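## Task

Pick up the small yellow sponge from the desk and set it down on a shelf of the far-end shelving section that is set back deeper than the other sections. It must rest on the shelf board itself, not on a carton, and must stay there once the robot lets go. The robot must not tip over or finish leaning.

## Robot and tools

Robot: a Hello Robot Stretch 3 with one arm. It has a two-wheeled base (0.33 m long, 0.34 m wide), a lift carriage on a vertical mast and a telescoping arm that reaches out to the robot's RIGHT side, ending in a wrist (yaw, pitch, roll) and a two-finger gripper. The base cannot strafe; to shift the gripper forward or back you drive the base. It spins about the point midway between the wheels, 0.05 m behind the front edge. A folded, retracted arm sweeps a 0.28 m radius when turning; an unfolded level wrist reaches beyond that. Objects may occasionally be nudged by an outside disturbance.

Frames: the base frame has its origin on the floor between the drive wheels, x forward, y left, z up. hand_pose is reported in it, at the point where the closed fingertips meet. Odometry is the base frame as it was when the scene began; heading is in radians, left positive, -3.142 to 3.142, and counts wheel slip as motion.

Cameras: head_camera and nav_camera (fisheye) ride on the head, aimed by head_pan_rad and head_tilt_rad; wrist_camera is on the gripper. Each successful execute_actions result carries one image per camera, taken when the call ends. Calibration data (K, distortion, T_world_to_cam in the base frame) is given for each, with small per-scene errors.

Tool execute_actions: argument actions, a list run in order (empty list returns the current state). Each action may have robot, steps (integer 1 to 450 control steps at 30 per second, default 1) and until (only with steps; ends the action early). steps alone means wait. robot is one command, a list of up to 8 commands run in sequence, or {"stop": true} which brakes everything and clears the queue. A command may hold:
- base: exactly one of translate_m (metres, relative drive from where the base is when that command begins, forward positive, magnitude at most 1) or rotate_rad (radians, relative turn in place, left/counter-clockwise positive, magnitude at most 3.2).
- joints: absolute targets by name, unnamed joints keep their targets. lift_m 0 to 1.1 (arm height on mast); arm_m 0 to 0.52 (extension); wrist_yaw_rad -1.345 to 4.42 (0 along arm, positive toward front, 3.0 folded over base); wrist_pitch_rad -1.57 to 0.451 (negative tips fingers down); wrist_roll_rad -2.911 to 2.911; gripper_m -0.089 to 0.179 (larger is wider; actual fingertip gap is smaller, by about 0.007 closed to 0.025 wide open); head_pan_rad -3.953 to 1.73 (positive left, -1.57 looks along the arm); head_tilt_rad -1.53 to 0.419 (negative down).
- contact_limits: {"arm_m": effort percent 1 to 100}, a gentler stop threshold for that arm motion.
In a queue, {"pause_s": s} waits up to 15 s. Each queued item starts only after the prior one ends done (off_target also passes for base and gripper). An invalid call is rejected whole. A new command overrides at once and discards any older queue. To wait for completion use until {"robot": {"status": "ended"}} with steps 450; other conditions compare fields like lift_m, arm_m_status, base_status, queue with "=", "!=", "<", "<=", ">", ">="; "any" ends when the first motion finishes.

Tool zoom_image: camera (head_camera, nav_camera, wrist_camera) and region [x0, y0, x1, y1] in pixels, top-left origin, at most 504 by 504.

Tool finished_scene: scene number; ends the current scene irreversibly and reports success. Only call it once every motion has stopped and the item is resting on its own.

Speed: full base speed (0.30 m/s, 1.9 rad/s) requires a stowed arm: lift_m under 0.30, arm_m under 0.03, wrist_yaw_rad above 2.54; otherwise 0.10 m/s and 0.63 rad/s.

Gripping: command gripper_m smaller than the object's width to grasp (smaller squeezes harder; overly hard squeezes get eased by a stall guard and slippery items may slide). To let go, open at least 0.02 past where contact happened. Neither the reading nor done proves a grasp; check the images.

Safe wrist handling: fold or unfold the wrist only with lift_m 0.32 to 0.95, wrist_pitch_rad -0.4, roll about 0; after folding the lift may drop to 0.25. With yaw below -0.4, keep pitch at -0.5 or lower.

Result lines: base_status shows progress and goal in brackets; joint_goals and joint_status per joint (moving, done, off_target, contact_stop, time_out, stopped, not_commanded, torque_fault); measured_speeds; refusals, queue, queue_left; lines starting refused:, dropped:, replaced:; on_its_own (goals changed by the robot, slack or switched-off joints, lean warnings); contact_limits; lidar_m (12 ranges, 30 degree sectors, 1st ahead, counter-clockwise, plane 0.17 m high); wrist_depth_mm and head_depth_mm (7x7 median depths); base_tilt in degrees; motor_effort percent with peak in brackets; turned_by_wheels and turned_by_imu.

Avoid: pushing the arm into rigid things with the gripper above about 0.45 m (tipping risk), pushing again after a contact_stop, driving while gripping or hooking something fixed, snagging furniture (especially reversing). If tilt appears, undo the last move in small steps, free the gripper, and lower lift_m to about 0.2 if still tipped. Avoid prolonged wrist strain (servo shuts off 10 s), drops, slams and hard impacts.

Each tool is called after "Call:" by a JSON object that holds its "op" and its "data".

## Session

I'll start by looking at the scene.

Call:
{"op": "execute_actions", "data": {"actions": []}}

Scene clock: 0.00 s.
robot.base_odometry: x=+0.000 y=+0.000 heading=+0.000 (m, m, rad; robot's odometry frame)
robot.turned_by_wheels: +0.000 (rad since the last result)
robot.turned_by_imu: +0.000 (rad since the last result)
robot.base_tilt: forward=-0.9 right=-1.5 (deg)
robot.lidar_m: 1.92 2.71 2.65 1.39 0.87 0.85 1.44 1.11 1.09 1.17 1.70 1.61
robot.head_depth_mm: 1981 2020 2027 2040 1667 2049 2049 / 2080 2171 2152 2170 1875 2195 2144 / 2142 2322 2299 2332 1903 2313 2118 / 2137 2485 2503 2499 2501 2564 2130 / 2136 2721 2744 2739 2744 2767 2184 / 2151 2924 2989 3012 3022 2965 2187 / 2170 2980 3051 3080 3107 3052 2183
robot.base_status: not_commanded
robot.joint_positions: lift_m=+0.357 arm_m=+0.002 wrist_yaw_rad=+3.078 wrist_pitch_rad=-0.326 wrist_roll_rad=+0.011 gripper_m=+0.037 head_pan_rad=+0.007 head_tilt_rad=+0.006
robot.joint_goals: lift_m=+0.357 arm_m=+0.002 wrist_yaw_rad=+3.078 wrist_pitch_rad=-0.326 wrist_roll_rad=+0.011 gripper_m=+0.037 head_pan_rad=+0.007 head_tilt_rad=+0.006
robot.joint_status: lift_m=not_commanded arm_m=not_commanded wrist_yaw_rad=not_commanded wrist_pitch_rad=not_commanded wrist_roll_rad=not_commanded gripper_m=not_commanded head_pan_rad=not_commanded head_tilt_rad=not_commanded
robot.measured_speeds: translate_m=+0.000 rotate_rad=+0.000 lift_m=+0.000 arm_m=+0.000 wrist_yaw_rad=+0.000 wrist_pitch_rad=+0.000 wrist_roll_rad=+0.000 head_pan_rad=+0.000 head_tilt_rad=+0.000
robot: refusals=0 queue=idle queue_left=0
robot.motor_effort: left_wheel=+0 right_wheel=+1 lift_m=+24 arm_m=-1 wrist_yaw_rad=-1 wrist_pitch_rad=+7 wrist_roll_rad=+0 gripper_m=-1 head_pan_rad=+0 head_tilt_rad=+3 (%)
robot.hand_pose: x=-0.0063 y=+0.0879 z=+0.3906 quat_wxyz=(+0.138, +0.704, +0.092, +0.690) (m; robot's base frame)
robot.wrist_depth_mm: 679 - - - - - - / 690 791 - - - - - / 711 822 - - - - - / 730 884 - - - - - / 747 810 - 806 834 794 818 / 665 644 - 647 677 632 651 / 555 558 - 548 556 560 546
pictures: head_camera (sideways: a quarter turn clockwise sets it upright), nav_camera (sideways: a quarter turn counterclockwise sets it upright), wrist_camera
Images, in order (width x height): head_camera 896x504, nav_camera 672x504, wrist_camera 644x364.

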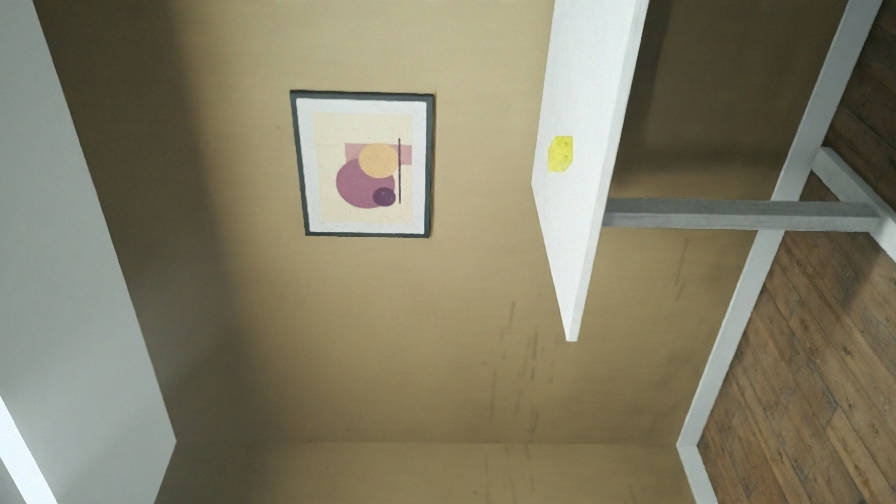

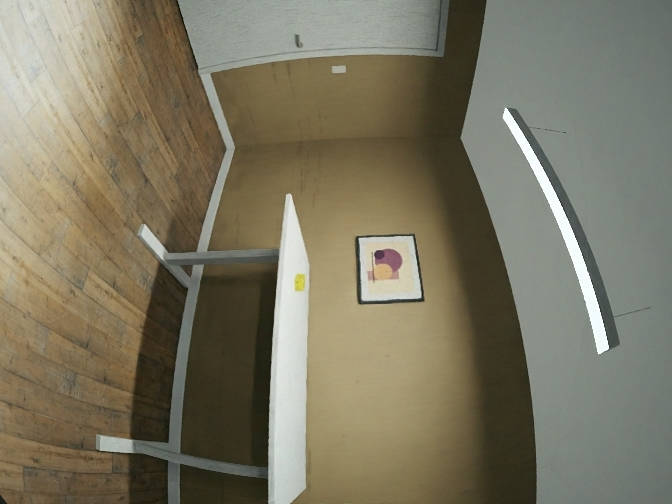

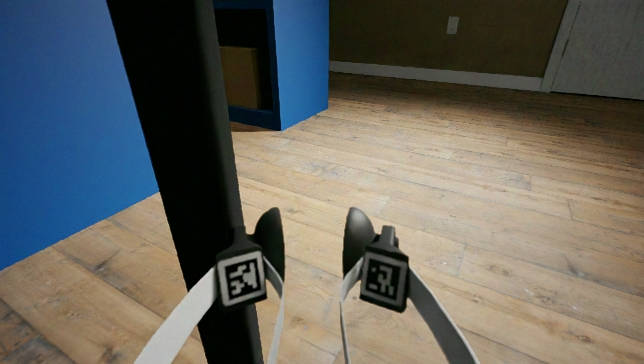

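Call:
{"op": "execute_actions", "data": {"actions": [{"robot": {"joints": {"head_pan_rad": 1.5, "head_tilt_rad": -0.3}}, "steps": 200, "until": {"robot": {"status": "ended"}}}]}}

Scene clock: 2.53 s.
robot.base_odometry: x=+0.000 y=+0.000 heading=+0.000 (m, m, rad; robot's odometry frame)
robot.turned_by_wheels: +0.000 (rad since the last result)
robot.turned_by_imu: +0.001 (rad since the last result)
robot.base_tilt: forward=-0.9 right=-1.4 (deg)
robot.lidar_m: 1.93 2.70 2.66 1.39 0.86 0.85 1.43 1.11 1.09 1.17 1.70 1.62
robot.head_depth_mm: 2360 2470 2572 2737 2547 1898 1522 / 2466 2590 2728 2914 2583 1901 1517 / 2581 2712 2882 3122 2554 1902 1507 / 1374 1456 1542 1654 1780 1806 1524 / 1226 1295 1383 1497 1587 1707 1507 / 1278 1899 1986 1843 1776 1786 1516 / 1359 2002 2031 1763 1949 1904 1515
robot.base_status: not_commanded
robot.joint_positions: lift_m=+0.357 arm_m=+0.002 wrist_yaw_rad=+3.078 wrist_pitch_rad=-0.326 wrist_roll_rad=+0.011 gripper_m=+0.037 head_pan_rad=+1.493 head_tilt_rad=-0.296
robot.joint_goals: lift_m=+0.357 arm_m=+0.002 wrist_yaw_rad=+3.078 wrist_pitch_rad=-0.326 wrist_roll_rad=+0.011 gripper_m=+0.037 head_pan_rad=+1.500 head_tilt_rad=-0.300
robot.joint_status: lift_m=not_commanded arm_m=not_commanded wrist_yaw_rad=not_commanded wrist_pitch_rad=not_commanded wrist_roll_rad=not_commanded gripper_m=not_commanded head_pan_rad=done head_tilt_rad=done
robot.measured_speeds: translate_m=+0.000 rotate_rad=+0.000 lift_m=+0.000 arm_m=+0.000 wrist_yaw_rad=+0.000 wrist_pitch_rad=+0.000 wrist_roll_rad=+0.000 head_pan_rad=+0.000 head_tilt_rad=+0.000
robot: refusals=0 queue=done queue_left=0
robot.motor_effort: left_wheel=+0(1) right_wheel=+0(1) lift_m=+24(24) arm_m=-1(1) wrist_yaw_rad=+0(1) wrist_pitch_rad=+7(7) wrist_roll_rad=+0(0) gripper_m=-1(0) head_pan_rad=+3(40) head_tilt_rad=-2(16) (%)
robot.hand_pose: x=-0.0063 y=+0.0879 z=+0.3906 quat_wxyz=(+0.138, +0.704, +0.092, +0.690) (m; robot's base frame)
robot.wrist_depth_mm: 665 - - - - - - / 680 791 - - - - - / 723 858 - - - - - / 751 882 - - - - - / 730 815 - 804 839 818 798 / 651 662 - 651 670 658 656 / 550 556 - 554 550 546 551
pictures: head_camera (sideways: a quarter turn clockwise sets it upright), nav_camera (sideways: a quarter turn counterclockwise sets it upright), wrist_camera
camera_calibration (this result's frames):
head_camera: T_world_to_cam=[[-0.00855276, -0.327844, -0.944693, 1.25078], [-0.998269, 0.0577789, -0.0110137, 0.0291963], [0.0581941, 0.942963, -0.327771, 0.384635], [0, 0, 0, 1]] pos_world=[0.0174599, 0.0456781, 1.308]
nav_camera: T_world_to_cam=[[0.0506932, 0.326334, 0.943894, -1.18999], [0.993137, -0.116213, -0.0131594, 0.0661228], [0.105398, 0.938084, -0.329985, 0.392702], [0, 0, 0, 1]] pos_world=[-0.0467345, 0.0276326, 1.25368]
wrist_camera: T_world_to_cam=[[0.995854, -0.0909444, -0.00206548, 0.0130523], [-0.0444145, -0.466279, -0.883522, 0.417964], [0.0793883, 0.879951, -0.468385, 0.272659], [0, 0, 0, 1]] pos_world=[-0.0160805, -0.0438519, 0.497017]
Images, in order (width x height): head_camera 896x504, nav_camera 672x504, wrist_camera 644x364.

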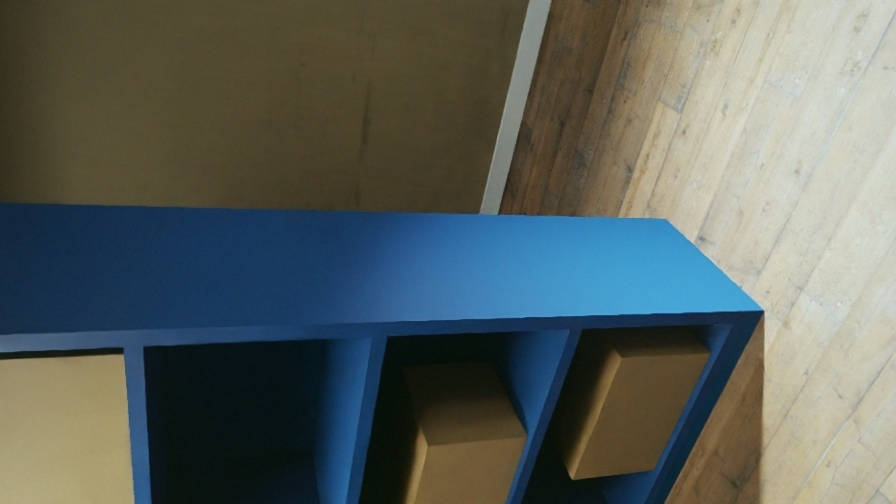

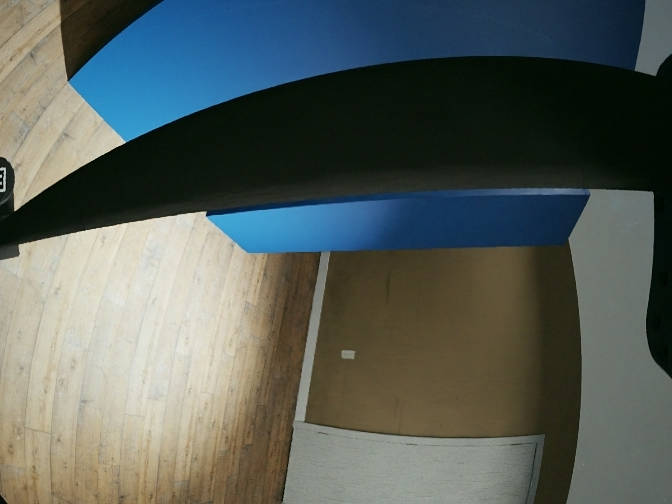

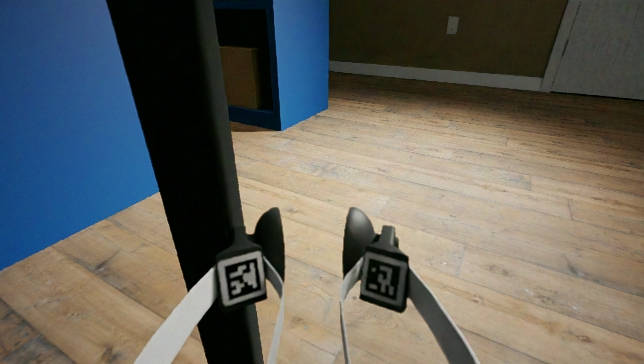

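Call:
{"op": "execute_actions", "data": {"actions": [{"robot": {"joints": {"head_pan_rad": -1.5, "head_tilt_rad": -0.3}}, "steps": 200, "until": {"robot": {"status": "ended"}}}]}}

Call:
{"op": "execute_actions", "data": {"actions": [{"robot": {"joints": {"head_pan_rad": -3.0, "head_tilt_rad": -0.3}}, "steps": 200, "until": {"robot": {"status": "ended"}}}]}}

Scene clock: 4.77 s.
robot.base_odometry: x=+0.000 y=+0.000 heading=+0.000 (m, m, rad; robot's odometry frame)
robot.turned_by_wheels: +0.000 (rad since the last result)
robot.turned_by_imu: +0.001 (rad since the last result)
robot.base_tilt: forward=-0.8 right=-1.5 (deg)
robot.lidar_m: 1.93 2.70 2.66 1.39 0.86 0.85 1.44 1.11 1.09 1.17 1.70 1.62
robot.head_depth_mm: 998 1034 1084 1141 1204 1282 1351 / 1069 1117 1178 1228 1320 1402 1441 / 1149 1209 1274 1341 1448 1544 1508 / 1244 1307 1399 1481 1589 1705 1512 / 1348 1441 1543 1636 1787 1827 1509 / 1502 1593 1715 1865 2030 1908 1512 / 1666 1791 1943 2125 2257 1899 1510
robot.base_status: not_commanded
robot.joint_positions: lift_m=+0.357 arm_m=+0.002 wrist_yaw_rad=+3.078 wrist_pitch_rad=-0.326 wrist_roll_rad=+0.011 gripper_m=+0.037 head_pan_rad=-1.493 head_tilt_rad=-0.296
robot.joint_goals: lift_m=+0.357 arm_m=+0.002 wrist_yaw_rad=+3.078 wrist_pitch_rad=-0.326 wrist_roll_rad=+0.011 gripper_m=+0.037 head_pan_rad=-1.500 head_tilt_rad=-0.300
robot.joint_status: lift_m=not_commanded arm_m=not_commanded wrist_yaw_rad=not_commanded wrist_pitch_rad=not_commanded wrist_roll_rad=not_commanded gripper_m=not_commanded head_pan_rad=done head_tilt_rad=done
robot.measured_speeds: translate_m=+0.000 rotate_rad=+0.000 lift_m=+0.000 arm_m=+0.000 wrist_yaw_rad=+0.000 wrist_pitch_rad=+0.000 wrist_roll_rad=+0.000 head_pan_rad=+0.000 head_tilt_rad=+0.000
robot: refusals=0 queue=done queue_left=0
robot.motor_effort: left_wheel=+0(0) right_wheel=+0(0) lift_m=+24(24) arm_m=-1(1) wrist_yaw_rad=+0(0) wrist_pitch_rad=+7(7) wrist_roll_rad=+0(0) gripper_m=+0(0) head_pan_rad=-3(38) head_tilt_rad=-2(2) (%)
robot.hand_pose: x=-0.0063 y=+0.0879 z=+0.3906 quat_wxyz=(+0.138, +0.704, +0.092, +0.690) (m; robot's base frame)
robot.wrist_depth_mm: 672 - - - - - - / 688 790 - - - - - / 710 842 - - - - - / 739 882 - - - - - / 755 823 - 803 826 799 823 / 647 646 - 640 675 662 640 / 545 540 - 553 551 551 541
pictures: head_camera (sideways: a quarter turn clockwise sets it upright), nav_camera (sideways: a quarter turn counterclockwise sets it upright), wrist_camera
camera_calibration (this result's frames):
head_camera: T_world_to_cam=[[-0.04252, 0.325366, -0.944632, 1.25091], [0.995118, 0.0980808, -0.0110099, 0.0170317], [0.089068, -0.940488, -0.327948, 0.384676], [0, 0, 0, 1]] pos_world=[0.00197774, -0.0468898, 1.30799]
nav_camera: T_world_to_cam=[[0.000656876, -0.330423, 0.943833, -1.18961], [-0.999131, -0.0395547, -0.0131522, 0.0782663], [0.0416788, -0.943004, -0.330162, 0.39332], [0, 0, 0, 1]] pos_world=[0.0625866, -0.0190761, 1.25368]
wrist_camera: T_world_to_cam=[[0.995854, -0.0909447, -0.00206555, 0.0130523], [-0.0444147, -0.466279, -0.883522, 0.417964], [0.0793885, 0.879951, -0.468385, 0.272659], [0, 0, 0, 1]] pos_world=[-0.0160804, -0.0438519, 0.497017]
Images, in order (width x height): head_camera 896x504, nav_camera 672x504, wrist_camera 644x364.

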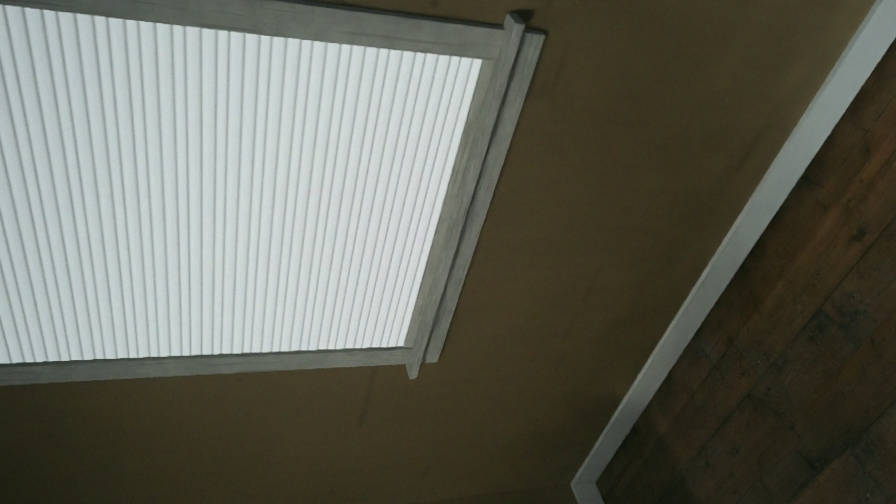

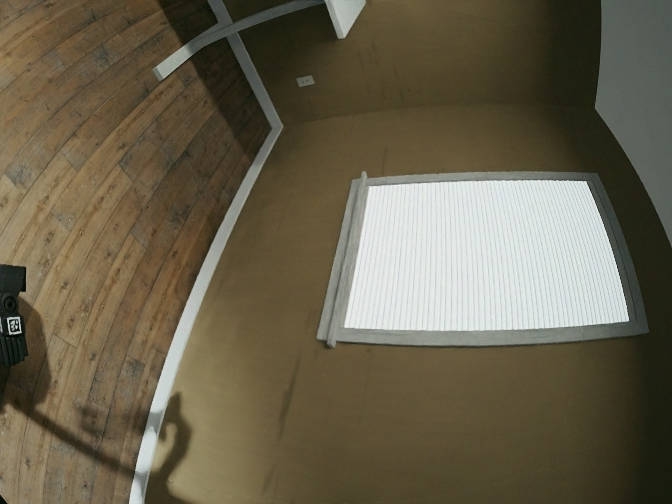

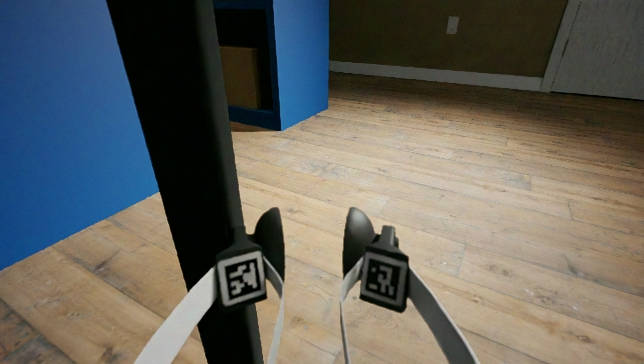

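Scene clock: 6.07 s.
robot.base_odometry: x=+0.000 y=+0.000 heading=+0.000 (m, m, rad; robot's odometry frame)
robot.turned_by_wheels: +0.000 (rad since the last result)
robot.turned_by_imu: +0.000 (rad since the last result)
robot.base_tilt: forward=-0.9 right=-1.4 (deg)
robot.lidar_m: 1.93 2.71 2.65 1.39 0.87 0.85 1.44 1.11 1.09 1.17 1.70 1.62
robot.head_depth_mm: 1826 1973 2149 2381 2463 1913 1520 / 1626 1741 1888 2040 2231 1921 1512 / 1457 1551 1659 1783 1937 1916 1515 / 1326 1406 1486 1596 1705 1784 1517 / 1206 1278 1343 1431 1516 1616 1516 / 1116 1170 1230 1305 1373 1456 1465 / 1041 1087 1135 1196 1255 1329 1392
robot.base_status: not_commanded
robot.joint_positions: lift_m=+0.357 arm_m=+0.002 wrist_yaw_rad=+3.078 wrist_pitch_rad=-0.326 wrist_roll_rad=+0.011 gripper_m=+0.037 head_pan_rad=-2.993 head_tilt_rad=-0.296
robot.joint_goals: lift_m=+0.357 arm_m=+0.002 wrist_yaw_rad=+3.078 wrist_pitch_rad=-0.326 wrist_roll_rad=+0.011 gripper_m=+0.037 head_pan_rad=-3.000 head_tilt_rad=-0.300
robot.joint_status: lift_m=not_commanded arm_m=not_commanded wrist_yaw_rad=not_commanded wrist_pitch_rad=not_commanded wrist_roll_rad=not_commanded gripper_m=not_commanded head_pan_rad=done head_tilt_rad=done
robot.measured_speeds: translate_m=+0.000 rotate_rad=+0.000 lift_m=+0.000 arm_m=+0.000 wrist_yaw_rad=+0.000 wrist_pitch_rad=+0.000 wrist_roll_rad=+0.000 head_pan_rad=+0.000 head_tilt_rad=+0.000
robot: refusals=0 queue=done queue_left=0
robot.motor_effort: left_wheel=+0(0) right_wheel=+0(0) lift_m=+24(24) arm_m=-1(1) wrist_yaw_rad=+0(1) wrist_pitch_rad=+7(7) wrist_roll_rad=+0(0) gripper_m=-1(1) head_pan_rad=-3(39) head_tilt_rad=-3(3) (%)
robot.hand_pose: x=-0.0063 y=+0.0879 z=+0.3906 quat_wxyz=(+0.138, +0.704, +0.092, +0.690) (m; robot's base frame)
robot.wrist_depth_mm: 665 - - - - - - / 695 782 - - - - - / 708 829 - - - - - / 749 903 - - - - - / 734 813 - 791 823 833 812 / 653 646 - 654 664 659 651 / 556 546 - 541 548 552 553
pictures: head_camera (sideways: a quarter turn clockwise sets it upright), nav_camera (sideways: a quarter turn counterclockwise sets it upright), wrist_camera
camera_calibration (this result's frames):
head_camera: T_world_to_cam=[[0.321578, 0.0654362, -0.944619, 1.24867], [0.168233, -0.985686, -0.0110091, 0.0220747], [-0.931818, -0.155376, -0.327983, 0.39095], [0, 0, 0, 1]] pos_world=[-0.0409641, 0.000794788, 1.30799]
nav_camera: T_world_to_cam=[[-0.329584, -0.0240357, 0.94382, -1.18758], [-0.110137, 0.993829, -0.0131508, 0.0728415], [-0.93768, -0.108284, -0.330198, 0.399341], [0, 0, 0, 1]] pos_world=[-0.00893043, -0.0576942, 1.25368]
wrist_camera: T_world_to_cam=[[0.995854, -0.0909446, -0.00206542, 0.0130522], [-0.0444146, -0.466279, -0.883522, 0.417964], [0.0793885, 0.879951, -0.468385, 0.272659], [0, 0, 0, 1]] pos_world=[-0.0160804, -0.0438519, 0.497017]
Images, in order (width x height): head_camera 896x504, nav_camera 672x504, wrist_camera 644x364.

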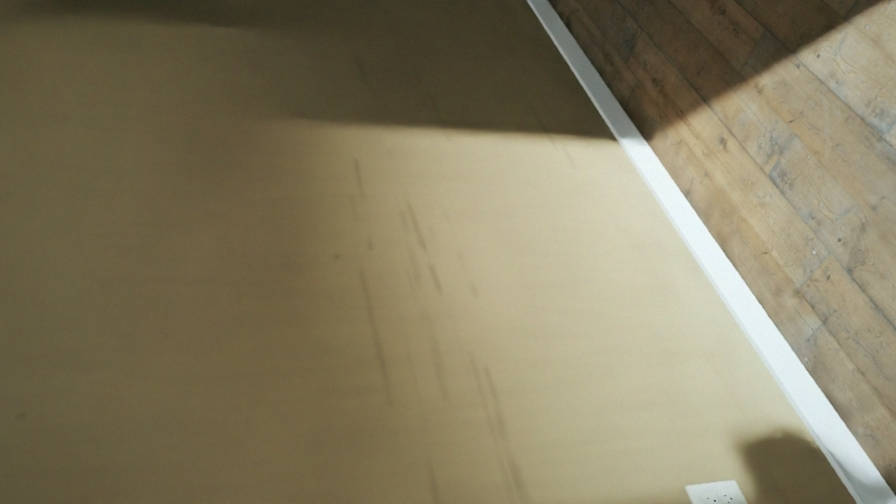

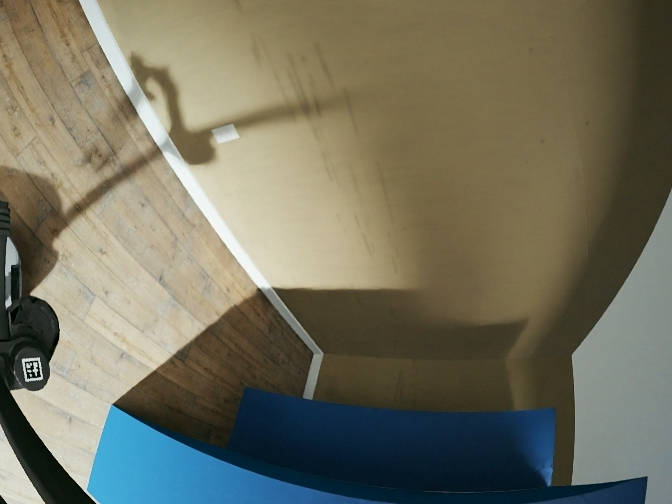

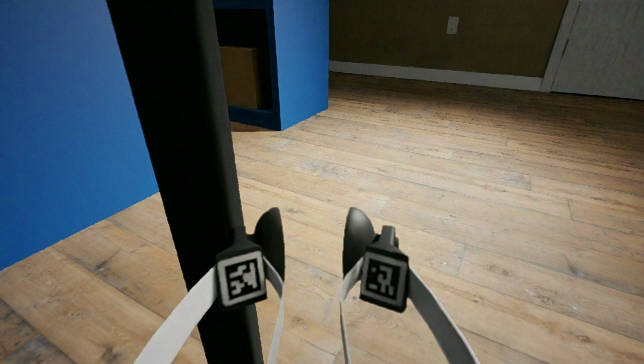

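Call:
{"op": "execute_actions", "data": {"actions": [{"robot": {"joints": {"head_pan_rad": 0.0, "head_tilt_rad": -0.3}}, "steps": 200, "until": {"robot": {"status": "ended"}}}]}}

Scene clock: 11.63 s.
robot.base_odometry: x=+0.000 y=+0.000 heading=+0.000 (m, m, rad; robot's odometry frame)
robot.turned_by_wheels: +0.000 (rad since the last result)
robot.turned_by_imu: +0.001 (rad since the last result)
robot.base_tilt: forward=-0.8 right=-1.5 (deg)
robot.lidar_m: 1.93 2.71 2.66 1.39 0.87 0.85 1.44 1.12 1.09 1.17 1.70 1.62
robot.head_depth_mm: 1837 1912 1969 2103 2243 1903 1514 / 1940 2044 2068 2270 2351 1899 1513 / 2055 2173 2216 2395 2422 1896 1514 / 2203 2334 2411 2656 2426 1899 1511 / 2386 2533 2670 2900 2571 1883 1510 / 2585 2761 2905 3190 2534 1878 1508 / 2753 2934 3091 3230 2531 1894 1516
robot.base_status: not_commanded
robot.joint_positions: lift_m=+0.357 arm_m=+0.002 wrist_yaw_rad=+3.078 wrist_pitch_rad=-0.326 wrist_roll_rad=+0.011 gripper_m=+0.037 head_pan_rad=-0.007 head_tilt_rad=-0.296
robot.joint_goals: lift_m=+0.357 arm_m=+0.002 wrist_yaw_rad=+3.078 wrist_pitch_rad=-0.326 wrist_roll_rad=+0.011 gripper_m=+0.037 head_pan_rad=+0.000 head_tilt_rad=-0.300
robot.joint_status: lift_m=not_commanded arm_m=not_commanded wrist_yaw_rad=not_commanded wrist_pitch_rad=not_commanded wrist_roll_rad=not_commanded gripper_m=not_commanded head_pan_rad=done head_tilt_rad=done
robot.measured_speeds: translate_m=+0.000 rotate_rad=+0.000 lift_m=+0.000 arm_m=+0.000 wrist_yaw_rad=+0.000 wrist_pitch_rad=+0.000 wrist_roll_rad=+0.000 head_pan_rad=+0.000 head_tilt_rad=+0.000
robot: refusals=0 queue=done queue_left=0
robot.motor_effort: left_wheel=+0(1) right_wheel=+1(1) lift_m=+24(24) arm_m=-1(1) wrist_yaw_rad=+0(0) wrist_pitch_rad=+7(7) wrist_roll_rad=+0(0) gripper_m=+1(0) head_pan_rad=+4(37) head_tilt_rad=-1(2) (%)
robot.hand_pose: x=-0.0063 y=+0.0879 z=+0.3906 quat_wxyz=(+0.138, +0.704, +0.092, +0.690) (m; robot's base frame)
robot.wrist_depth_mm: 671 - - - - - - / 685 777 - - - - - / 709 833 - - - - - / 727 898 - - - - - / 758 811 - 801 815 814 800 / 654 660 - 667 669 650 653 / 559 552 - 546 549 552 546
pictures: head_camera (sideways: a quarter turn clockwise sets it upright), nav_camera (sideways: a quarter turn counterclockwise sets it upright), wrist_camera
camera_calibration (this result's frames):
head_camera: T_world_to_cam=[[-0.32784, -0.0146556, -0.944619, 1.25263], [-0.0129759, 0.999855, -0.0110091, 0.0231801], [0.944644, 0.00864805, -0.327983, 0.379504], [0, 0, 0, 1]] pos_world=[0.0524686, -0.00810067, 1.30799]
nav_camera: T_world_to_cam=[[0.329314, -0.0274862, 0.94382, -1.1916], [-0.0456803, -0.99887, -0.0131508, 0.0724483], [0.943115, -0.0387833, -0.330198, 0.387868], [0, 0, 0, 1]] pos_world=[0.0299156, 0.0546567, 1.25368]
wrist_camera: T_world_to_cam=[[0.995854, -0.0909449, -0.00206563, 0.0130523], [-0.0444149, -0.466279, -0.883522, 0.417964], [0.0793887, 0.879951, -0.468385, 0.272659], [0, 0, 0, 1]] pos_world=[-0.0160804, -0.0438519, 0.497017]
Images, in order (width x height): head_camera 896x504, nav_camera 672x504, wrist_camera 644x364.

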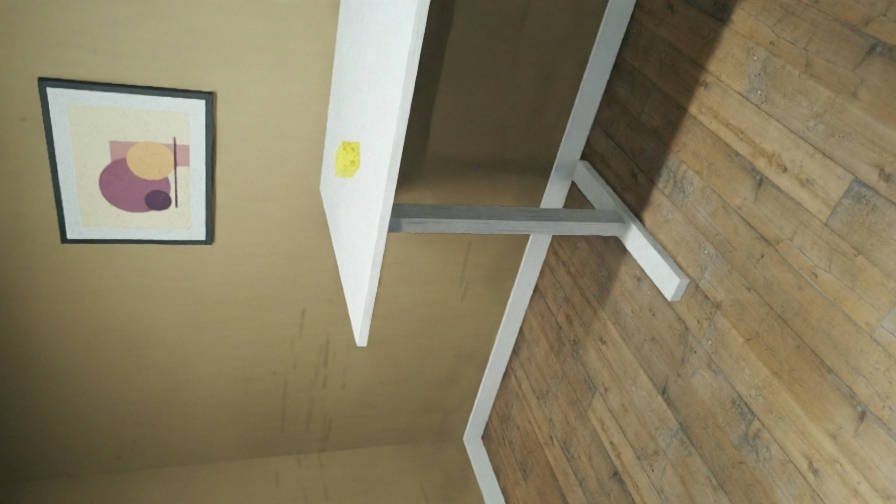

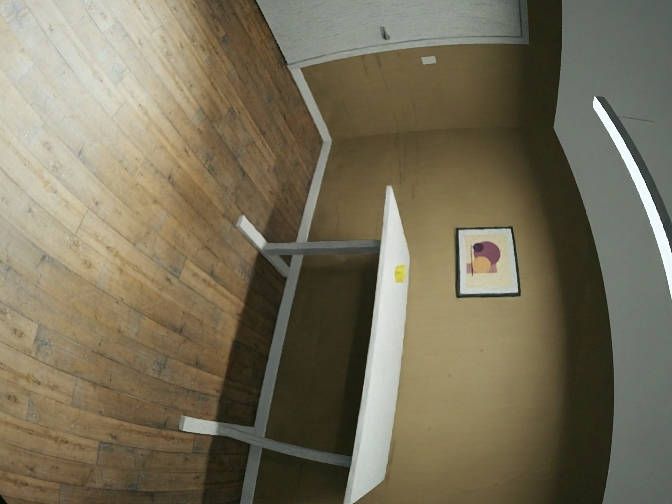

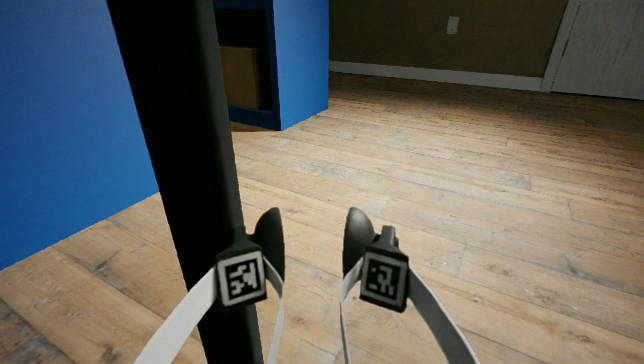

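Call:
{"op": "zoom_image", "data": {"camera": "head_camera", "region": [300, 110, 420, 200]}}

Region (300, 110, 420, 200) of head_camera's 896x504 image, scaled by 4.200, with more detail than that image has; it fills the top 378 rows of this view, and the rest is white.

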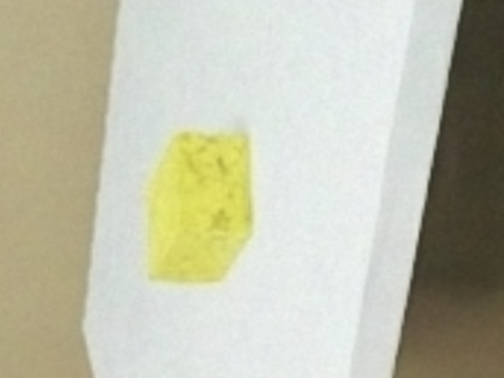

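Call:
{"op": "execute_actions", "data": {"actions": [{"robot": [{"base": {"rotate_rad": 0.263}, "joints": {"lift_m": 0.28}}, {"base": {"translate_m": 1.0}}, {"base": {"translate_m": 0.195}}, {"base": {"rotate_rad": 0.685}, "joints": {"lift_m": 0.6, "head_pan_rad": -1.57, "head_tilt_rad": -0.5}}], "steps": 450, "until": {"robot": {"status": "ended"}}}]}}

Scene clock: 32.77 s.
robot.base_odometry: x=+1.154 y=+0.311 heading=+0.948 (m, m, rad; robot's odometry frame)
robot.turned_by_wheels: +0.948 (rad since the last result)
robot.turned_by_imu: +0.965 (rad since the last result)
robot.base_tilt: forward=-0.8 right=-1.4 (deg)
robot.lidar_m: 1.75 1.81 1.68 1.62 1.67 2.09 2.00 1.35 1.35 0.86 1.34 1.81
robot.head_depth_mm: 1078 1178 990 676 1620 1561 1302 / 1080 1177 992 675 1631 1554 1307 / 1083 1178 990 676 1628 1560 1305 / 1088 1181 990 678 1634 1553 1305 / 1089 1189 991 676 1087 1435 1273 / 1098 1189 988 677 1653 1550 1299 / 1098 1195 1284 676 1650 1566 1301
robot.base_status: done (rotate_rad +0.6849 of +0.6850)
robot.joint_positions: lift_m=+0.599 arm_m=+0.002 wrist_yaw_rad=+3.078 wrist_pitch_rad=-0.327 wrist_roll_rad=+0.011 gripper_m=+0.037 head_pan_rad=-1.563 head_tilt_rad=-0.494
robot.joint_goals: lift_m=+0.600 arm_m=+0.002 wrist_yaw_rad=+3.078 wrist_pitch_rad=-0.327 wrist_roll_rad=+0.011 gripper_m=+0.037 head_pan_rad=-1.570 head_tilt_rad=-0.500
robot.joint_status: lift_m=done arm_m=not_commanded wrist_yaw_rad=not_commanded wrist_pitch_rad=not_commanded wrist_roll_rad=not_commanded gripper_m=not_commanded head_pan_rad=done head_tilt_rad=done
robot.measured_speeds: translate_m=+0.000 rotate_rad=+0.000 lift_m=+0.000 arm_m=+0.000 wrist_yaw_rad=+0.000 wrist_pitch_rad=+0.000 wrist_roll_rad=+0.000 head_pan_rad=+0.000 head_tilt_rad=+0.000
robot: refusals=0 queue=done queue_left=0
robot.motor_effort: left_wheel=-4(13) right_wheel=+2(6) lift_m=+35(35) arm_m=-1(1) wrist_yaw_rad=-1(0) wrist_pitch_rad=+7(7) wrist_roll_rad=+0(0) gripper_m=+0(1) head_pan_rad=-3(38) head_tilt_rad=-3(16) (%)
robot.hand_pose: x=-0.0063 y=+0.0878 z=+0.6331 quat_wxyz=(+0.138, +0.704, +0.092, +0.690) (m; robot's base frame)
robot.wrist_depth_mm: - - - - - - - / - - - - - - - / - - - - - - - / - - - - - - - / - - - - - - - / 948 959 - - - 962 980 / 817 830 - 836 812 832 819
pictures: head_camera (sideways: a quarter turn clockwise sets it upright), nav_camera (sideways: a quarter turn counterclockwise sets it upright), wrist_camera
camera_calibration (this result's frames):
head_camera: T_world_to_cam=[[-0.0210261, 0.506937, -0.861727, 1.14261], [0.999531, 0.0298653, -0.00681934, 0.0115469], [0.0222788, -0.861466, -0.507327, 0.618508], [0, 0, 0, 1]] pos_world=[-0.00129639, -0.046753, 1.29848]
nav_camera: T_world_to_cam=[[-0.0210901, -0.508856, 0.860593, -1.08087], [-0.999461, 0.0324046, -0.00533288, 0.068086], [-0.0251735, -0.860242, -0.509265, 0.626792], [0, 0, 0, 1]] pos_world=[0.0610321, -0.0130234, 1.24976]
wrist_camera: T_world_to_cam=[[0.995854, -0.0909468, -0.0020447, 0.0135373], [-0.0444573, -0.466945, -0.883168, 0.631975], [0.0793666, 0.879597, -0.469052, 0.38675], [0, 0, 0, 1]] pos_world=[-0.0160803, -0.0438553, 0.739574]
Images, in order (width x height): head_camera 896x504, nav_camera 672x504, wrist_camera 644x364.

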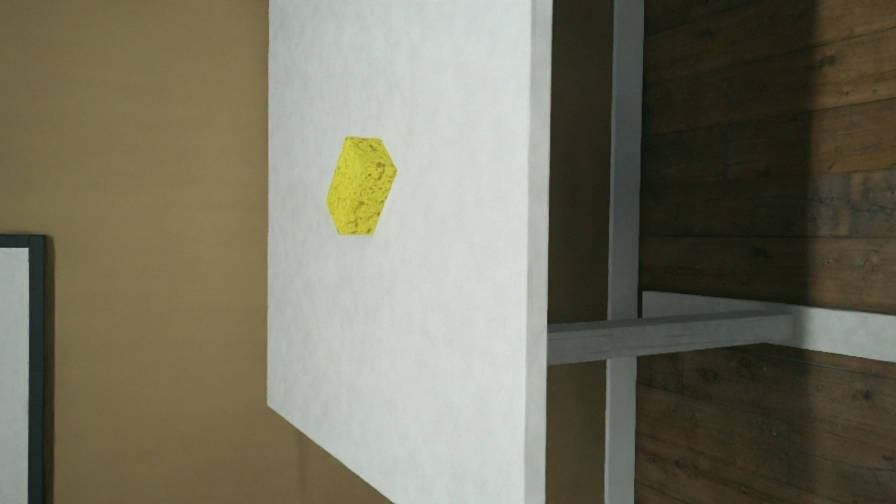

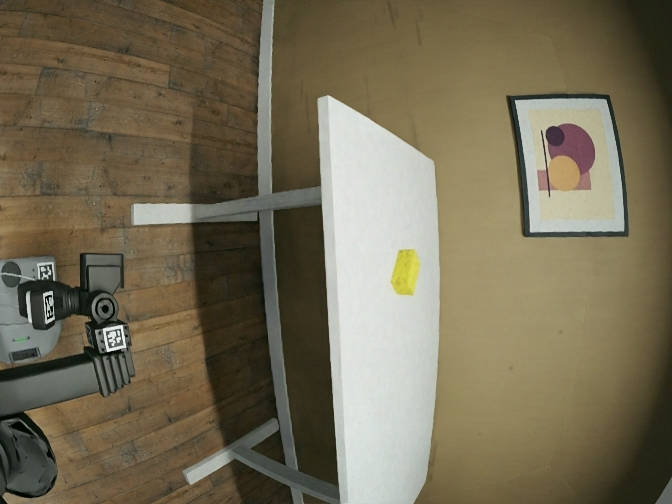

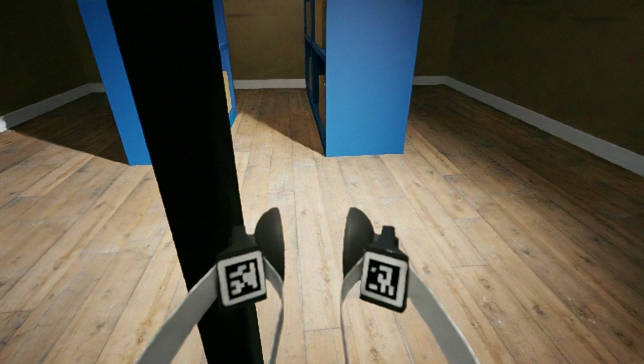

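Call:
{"op": "zoom_image", "data": {"camera": "head_camera", "region": [300, 120, 420, 250]}}

Region (300, 120, 420, 250) of head_camera's 896x504 image, scaled by 3.877, with more detail than that image has; it fills the left 465 columns of this view, and the rest is white.

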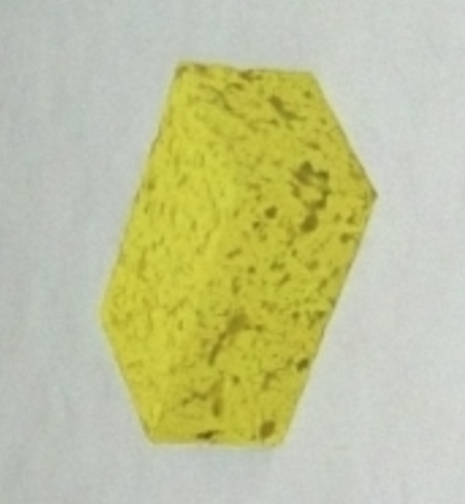

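Call:
{"op": "execute_actions", "data": {"actions": [{"robot": [{"joints": {"wrist_pitch_rad": -0.4, "wrist_roll_rad": 0.0, "lift_m": 0.7, "head_pan_rad": 1.6, "head_tilt_rad": -0.25}}, {"joints": {"wrist_yaw_rad": 0.84, "lift_m": 0.92}}], "steps": 450, "until": {"robot": {"status": "ended"}}}]}}

Scene clock: 40.67 s.
robot.base_odometry: x=+1.154 y=+0.311 heading=+0.948 (m, m, rad; robot's odometry frame)
robot.turned_by_wheels: +0.000 (rad since the last result)
robot.turned_by_imu: +0.002 (rad since the last result)
robot.base_tilt: forward=-0.9 right=-1.4 (deg)
robot.lidar_m: 1.75 1.81 1.68 1.63 1.67 2.09 2.00 1.35 1.35 0.86 1.34 1.81
robot.head_depth_mm: 1376 1449 1531 1632 1726 1814 1565 / 1390 1463 1532 1625 1728 1814 1574 / 3000 3125 3260 2647 2466 1927 1575 / 3060 3198 3418 3552 2730 1998 1564 / 3058 3194 3389 3530 2552 1970 1563 / 1908 1920 1780 2197 1800 1861 1617 / 1410 1480 1567 1663 1771 1859 1695
robot.base_status: done (rotate_rad +0.6849 of +0.6850)
robot.joint_positions: lift_m=+0.919 arm_m=+0.002 wrist_yaw_rad=+0.843 wrist_pitch_rad=-0.416 wrist_roll_rad=+0.002 gripper_m=+0.037 head_pan_rad=+1.593 head_tilt_rad=-0.260
robot.joint_goals: lift_m=+0.920 arm_m=+0.002 wrist_yaw_rad=+0.840 wrist_pitch_rad=-0.400 wrist_roll_rad=+0.000 gripper_m=+0.037 head_pan_rad=+1.600 head_tilt_rad=-0.250
robot.joint_status: lift_m=done arm_m=not_commanded wrist_yaw_rad=done wrist_pitch_rad=done wrist_roll_rad=done gripper_m=not_commanded head_pan_rad=done head_tilt_rad=done
robot.measured_speeds: translate_m=+0.000 rotate_rad=+0.000 lift_m=+0.000 arm_m=+0.000 wrist_yaw_rad=+0.000 wrist_pitch_rad=+0.000 wrist_roll_rad=+0.000 head_pan_rad=+0.000 head_tilt_rad=+0.000
robot: refusals=0 queue=done queue_left=0
robot.motor_effort: left_wheel=-4(4) right_wheel=+3(3) lift_m=+35(39) arm_m=-1(1) wrist_yaw_rad=-3(4) wrist_pitch_rad=+7(8) wrist_roll_rad=-2(3) gripper_m=+0(0) head_pan_rad=+3(38) head_tilt_rad=+5(19) (%)
robot.hand_pose: x=+0.1462 y=-0.2963 z=+0.9324 quat_wxyz=(+0.691, +0.417, -0.572, +0.149) (m; robot's base frame)
robot.wrist_depth_mm: - - - - - 866 728 / - - - - 361 373 382 / - - - - - 271 253 / - - - - - - 245 / - - - - - - 931 / - - - - - - 997 / - - - - - - -
pictures: head_camera (sideways: a quarter turn clockwise sets it upright), nav_camera (sideways: a quarter turn counterclockwise sets it upright), wrist_camera
camera_calibration (this result's frames):
head_camera: T_world_to_cam=[[0.0235048, -0.293254, -0.955746, 1.26502], [-0.999055, -0.0418608, -0.0117256, 0.0301285], [-0.0365697, 0.955118, -0.293961, 0.34121], [0, 0, 0, 1]] pos_world=[0.012844, 0.0463372, 1.30969]
nav_camera: T_world_to_cam=[[0.0185751, 0.29599, 0.955011, -1.20431], [0.999768, -0.0158969, -0.0145187, 0.0678526], [0.0108843, 0.955059, -0.296216, 0.349329], [0, 0, 0, 1]] pos_world=[-0.0492688, 0.0239134, 1.25459]
wrist_camera: T_world_to_cam=[[-0.683366, -0.73003, 0.00824956, -0.126169], [-0.403413, 0.368161, -0.837685, 0.981302], [0.608498, -0.575773, -0.546092, 0.416155], [0, 0, 0, 1]] pos_world=[0.0564211, -0.213773, 1.05032]
Images, in order (width x height): head_camera 896x504, nav_camera 672x504, wrist_camera 644x364.

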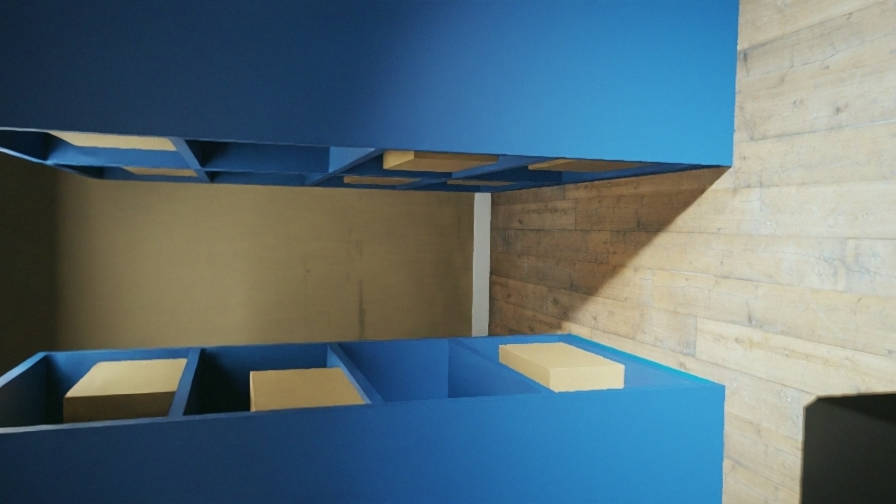

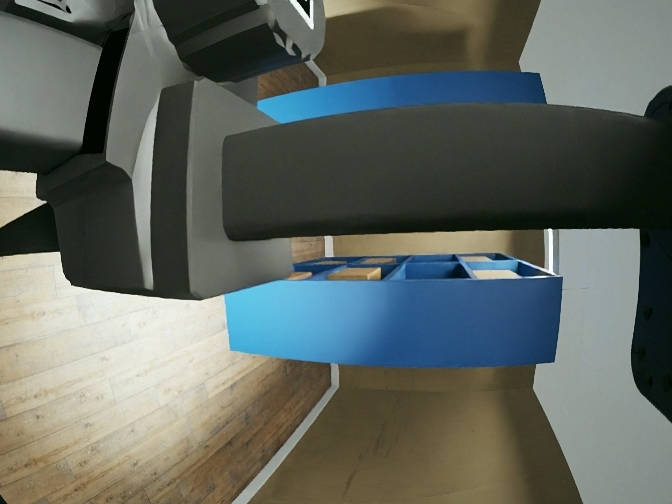

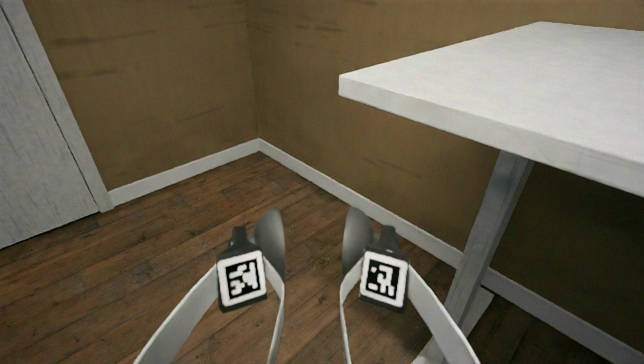

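Call:
{"op": "execute_actions", "data": {"actions": [{"robot": [{"base": {"rotate_rad": 0.3}, "joints": {"lift_m": 1.07, "gripper_m": 0.17, "wrist_yaw_rad": 0.54, "head_pan_rad": -1.45, "head_tilt_rad": -0.6}}, {"base": {"translate_m": -0.392}, "joints": {"arm_m": 0.41}}], "steps": 450, "until": {"robot": {"status": "ended"}}}]}}

Scene clock: 51.13 s.
robot.base_odometry: x=+1.029 y=-0.061 heading=+1.248 (m, m, rad; robot's odometry frame)
robot.turned_by_wheels: +0.300 (rad since the last result)
robot.turned_by_imu: +0.305 (rad since the last result)
robot.base_tilt: forward=-0.9 right=-1.4 (deg)
robot.lidar_m: 2.13 1.97 1.82 1.72 1.87 1.63 1.63 1.00 1.19 1.19 0.90 2.12
robot.head_depth_mm: - 1046 767 573 484 1439 1234 / - 1014 771 572 1572 1444 1236 / 1071 1090 743 573 1636 1439 1237 / 1114 1155 735 575 1684 1440 1230 / 1168 1215 773 574 1311 1401 1232 / 1223 1316 774 621 1743 1447 1212 / 1283 1442 775 647 1725 1438 1243
robot.base_status: done (translate_m -0.3920 of -0.3920)
robot.joint_positions: lift_m=+1.069 arm_m=+0.410 wrist_yaw_rad=+0.541 wrist_pitch_rad=-0.417 wrist_roll_rad=+0.002 gripper_m=+0.170 head_pan_rad=-1.443 head_tilt_rad=-0.593
robot.joint_goals: lift_m=+1.070 arm_m=+0.410 wrist_yaw_rad=+0.540 wrist_pitch_rad=-0.400 wrist_roll_rad=+0.000 gripper_m=+0.170 head_pan_rad=-1.450 head_tilt_rad=-0.600
robot.joint_status: lift_m=done arm_m=done wrist_yaw_rad=done wrist_pitch_rad=done wrist_roll_rad=done gripper_m=done head_pan_rad=done head_tilt_rad=done
robot.measured_speeds: translate_m=+0.000 rotate_rad=+0.000 lift_m=+0.000 arm_m=+0.000 wrist_yaw_rad=+0.000 wrist_pitch_rad=+0.000 wrist_roll_rad=+0.000 head_pan_rad=+0.000 head_tilt_rad=+0.000
robot: refusals=0 queue=done queue_left=0
robot.motor_effort: left_wheel=-4(10) right_wheel=+3(5) lift_m=+35(31) arm_m=+1(4) wrist_yaw_rad=-1(4) wrist_pitch_rad=+7(7) wrist_roll_rad=-2(2) gripper_m=+0(85) head_pan_rad=-3(39) head_tilt_rad=-3(22) (%)
robot.hand_pose: x=+0.0941 y=-0.7473 z=+1.0823 quat_wxyz=(+0.705, +0.326, -0.628, +0.043) (m; robot's base frame)
robot.wrist_depth_mm: - - - 748 590 484 411 / - - - 809 642 506 425 / - - - 595 604 534 454 / - 445 446 453 455 447 448 / 356 374 363 367 363 386 368 / 311 299 287 267 304 - 308 / 248 259 252 228 261 261 263
pictures: head_camera (sideways: a quarter turn clockwise sets it upright), nav_camera (sideways: a quarter turn counterclockwise sets it upright), wrist_camera
camera_calibration (this result's frames):
head_camera: T_world_to_cam=[[-0.0918787, 0.582437, -0.807667, 1.07256], [0.988742, 0.149561, -0.00462388, 0.00875371], [0.118102, -0.798999, -0.589621, 0.724991], [0, 0, 0, 1]] pos_world=[0.00426685, -0.0467384, 1.29378]
nav_camera: T_world_to_cam=[[0.0502778, -0.589253, 0.806383, -1.01063], [-0.996221, -0.086842, -0.00134432, 0.0628731], [0.07082, -0.803268, -0.591392, 0.733056], [0, 0, 0, 1]] pos_world=[0.0615326, -0.0012138, 1.24856]
wrist_camera: T_world_to_cam=[[-0.869531, -0.493809, 0.00826686, -0.298216], [-0.275998, 0.471977, -0.837295, 1.317], [0.409562, -0.730335, -0.546689, 0.173897], [0, 0, 0, 1]] pos_world=[0.0329588, -0.641852, 1.20025]
Images, in order (width x height): head_camera 896x504, nav_camera 672x504, wrist_camera 644x364.

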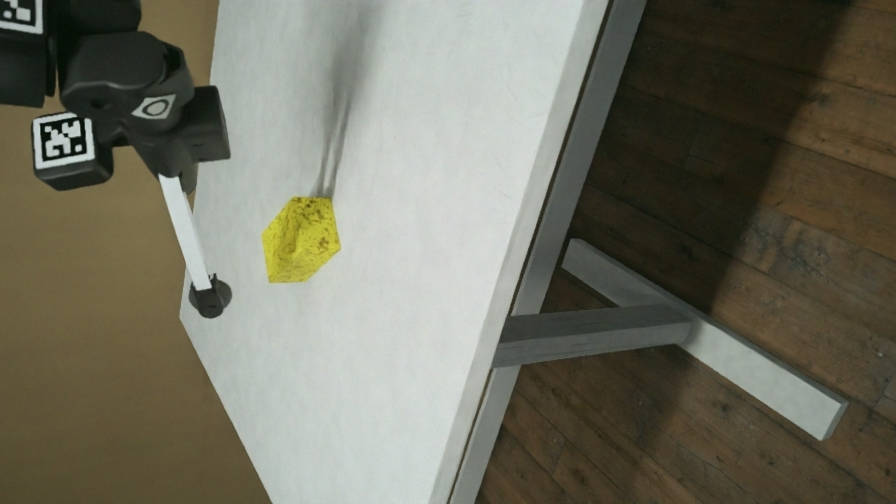

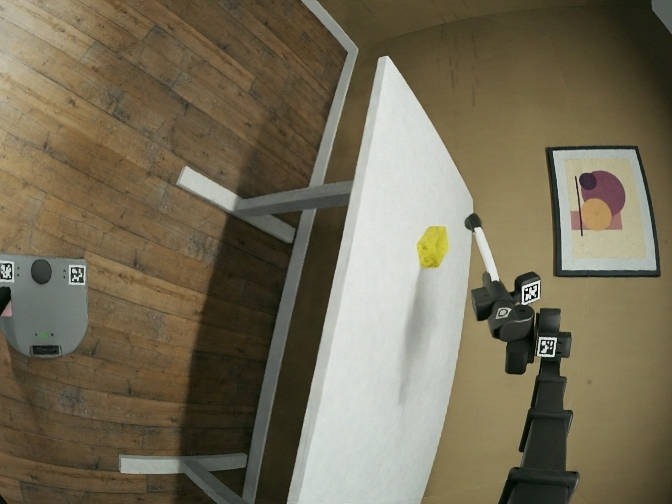

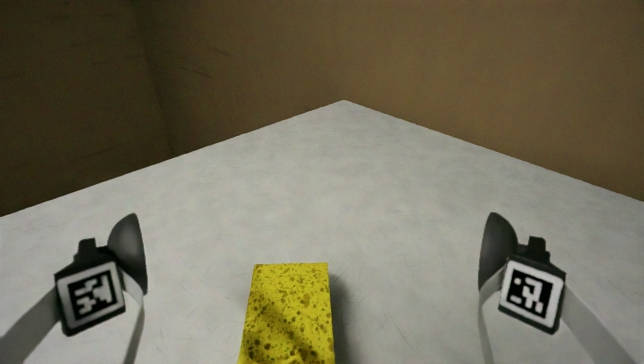

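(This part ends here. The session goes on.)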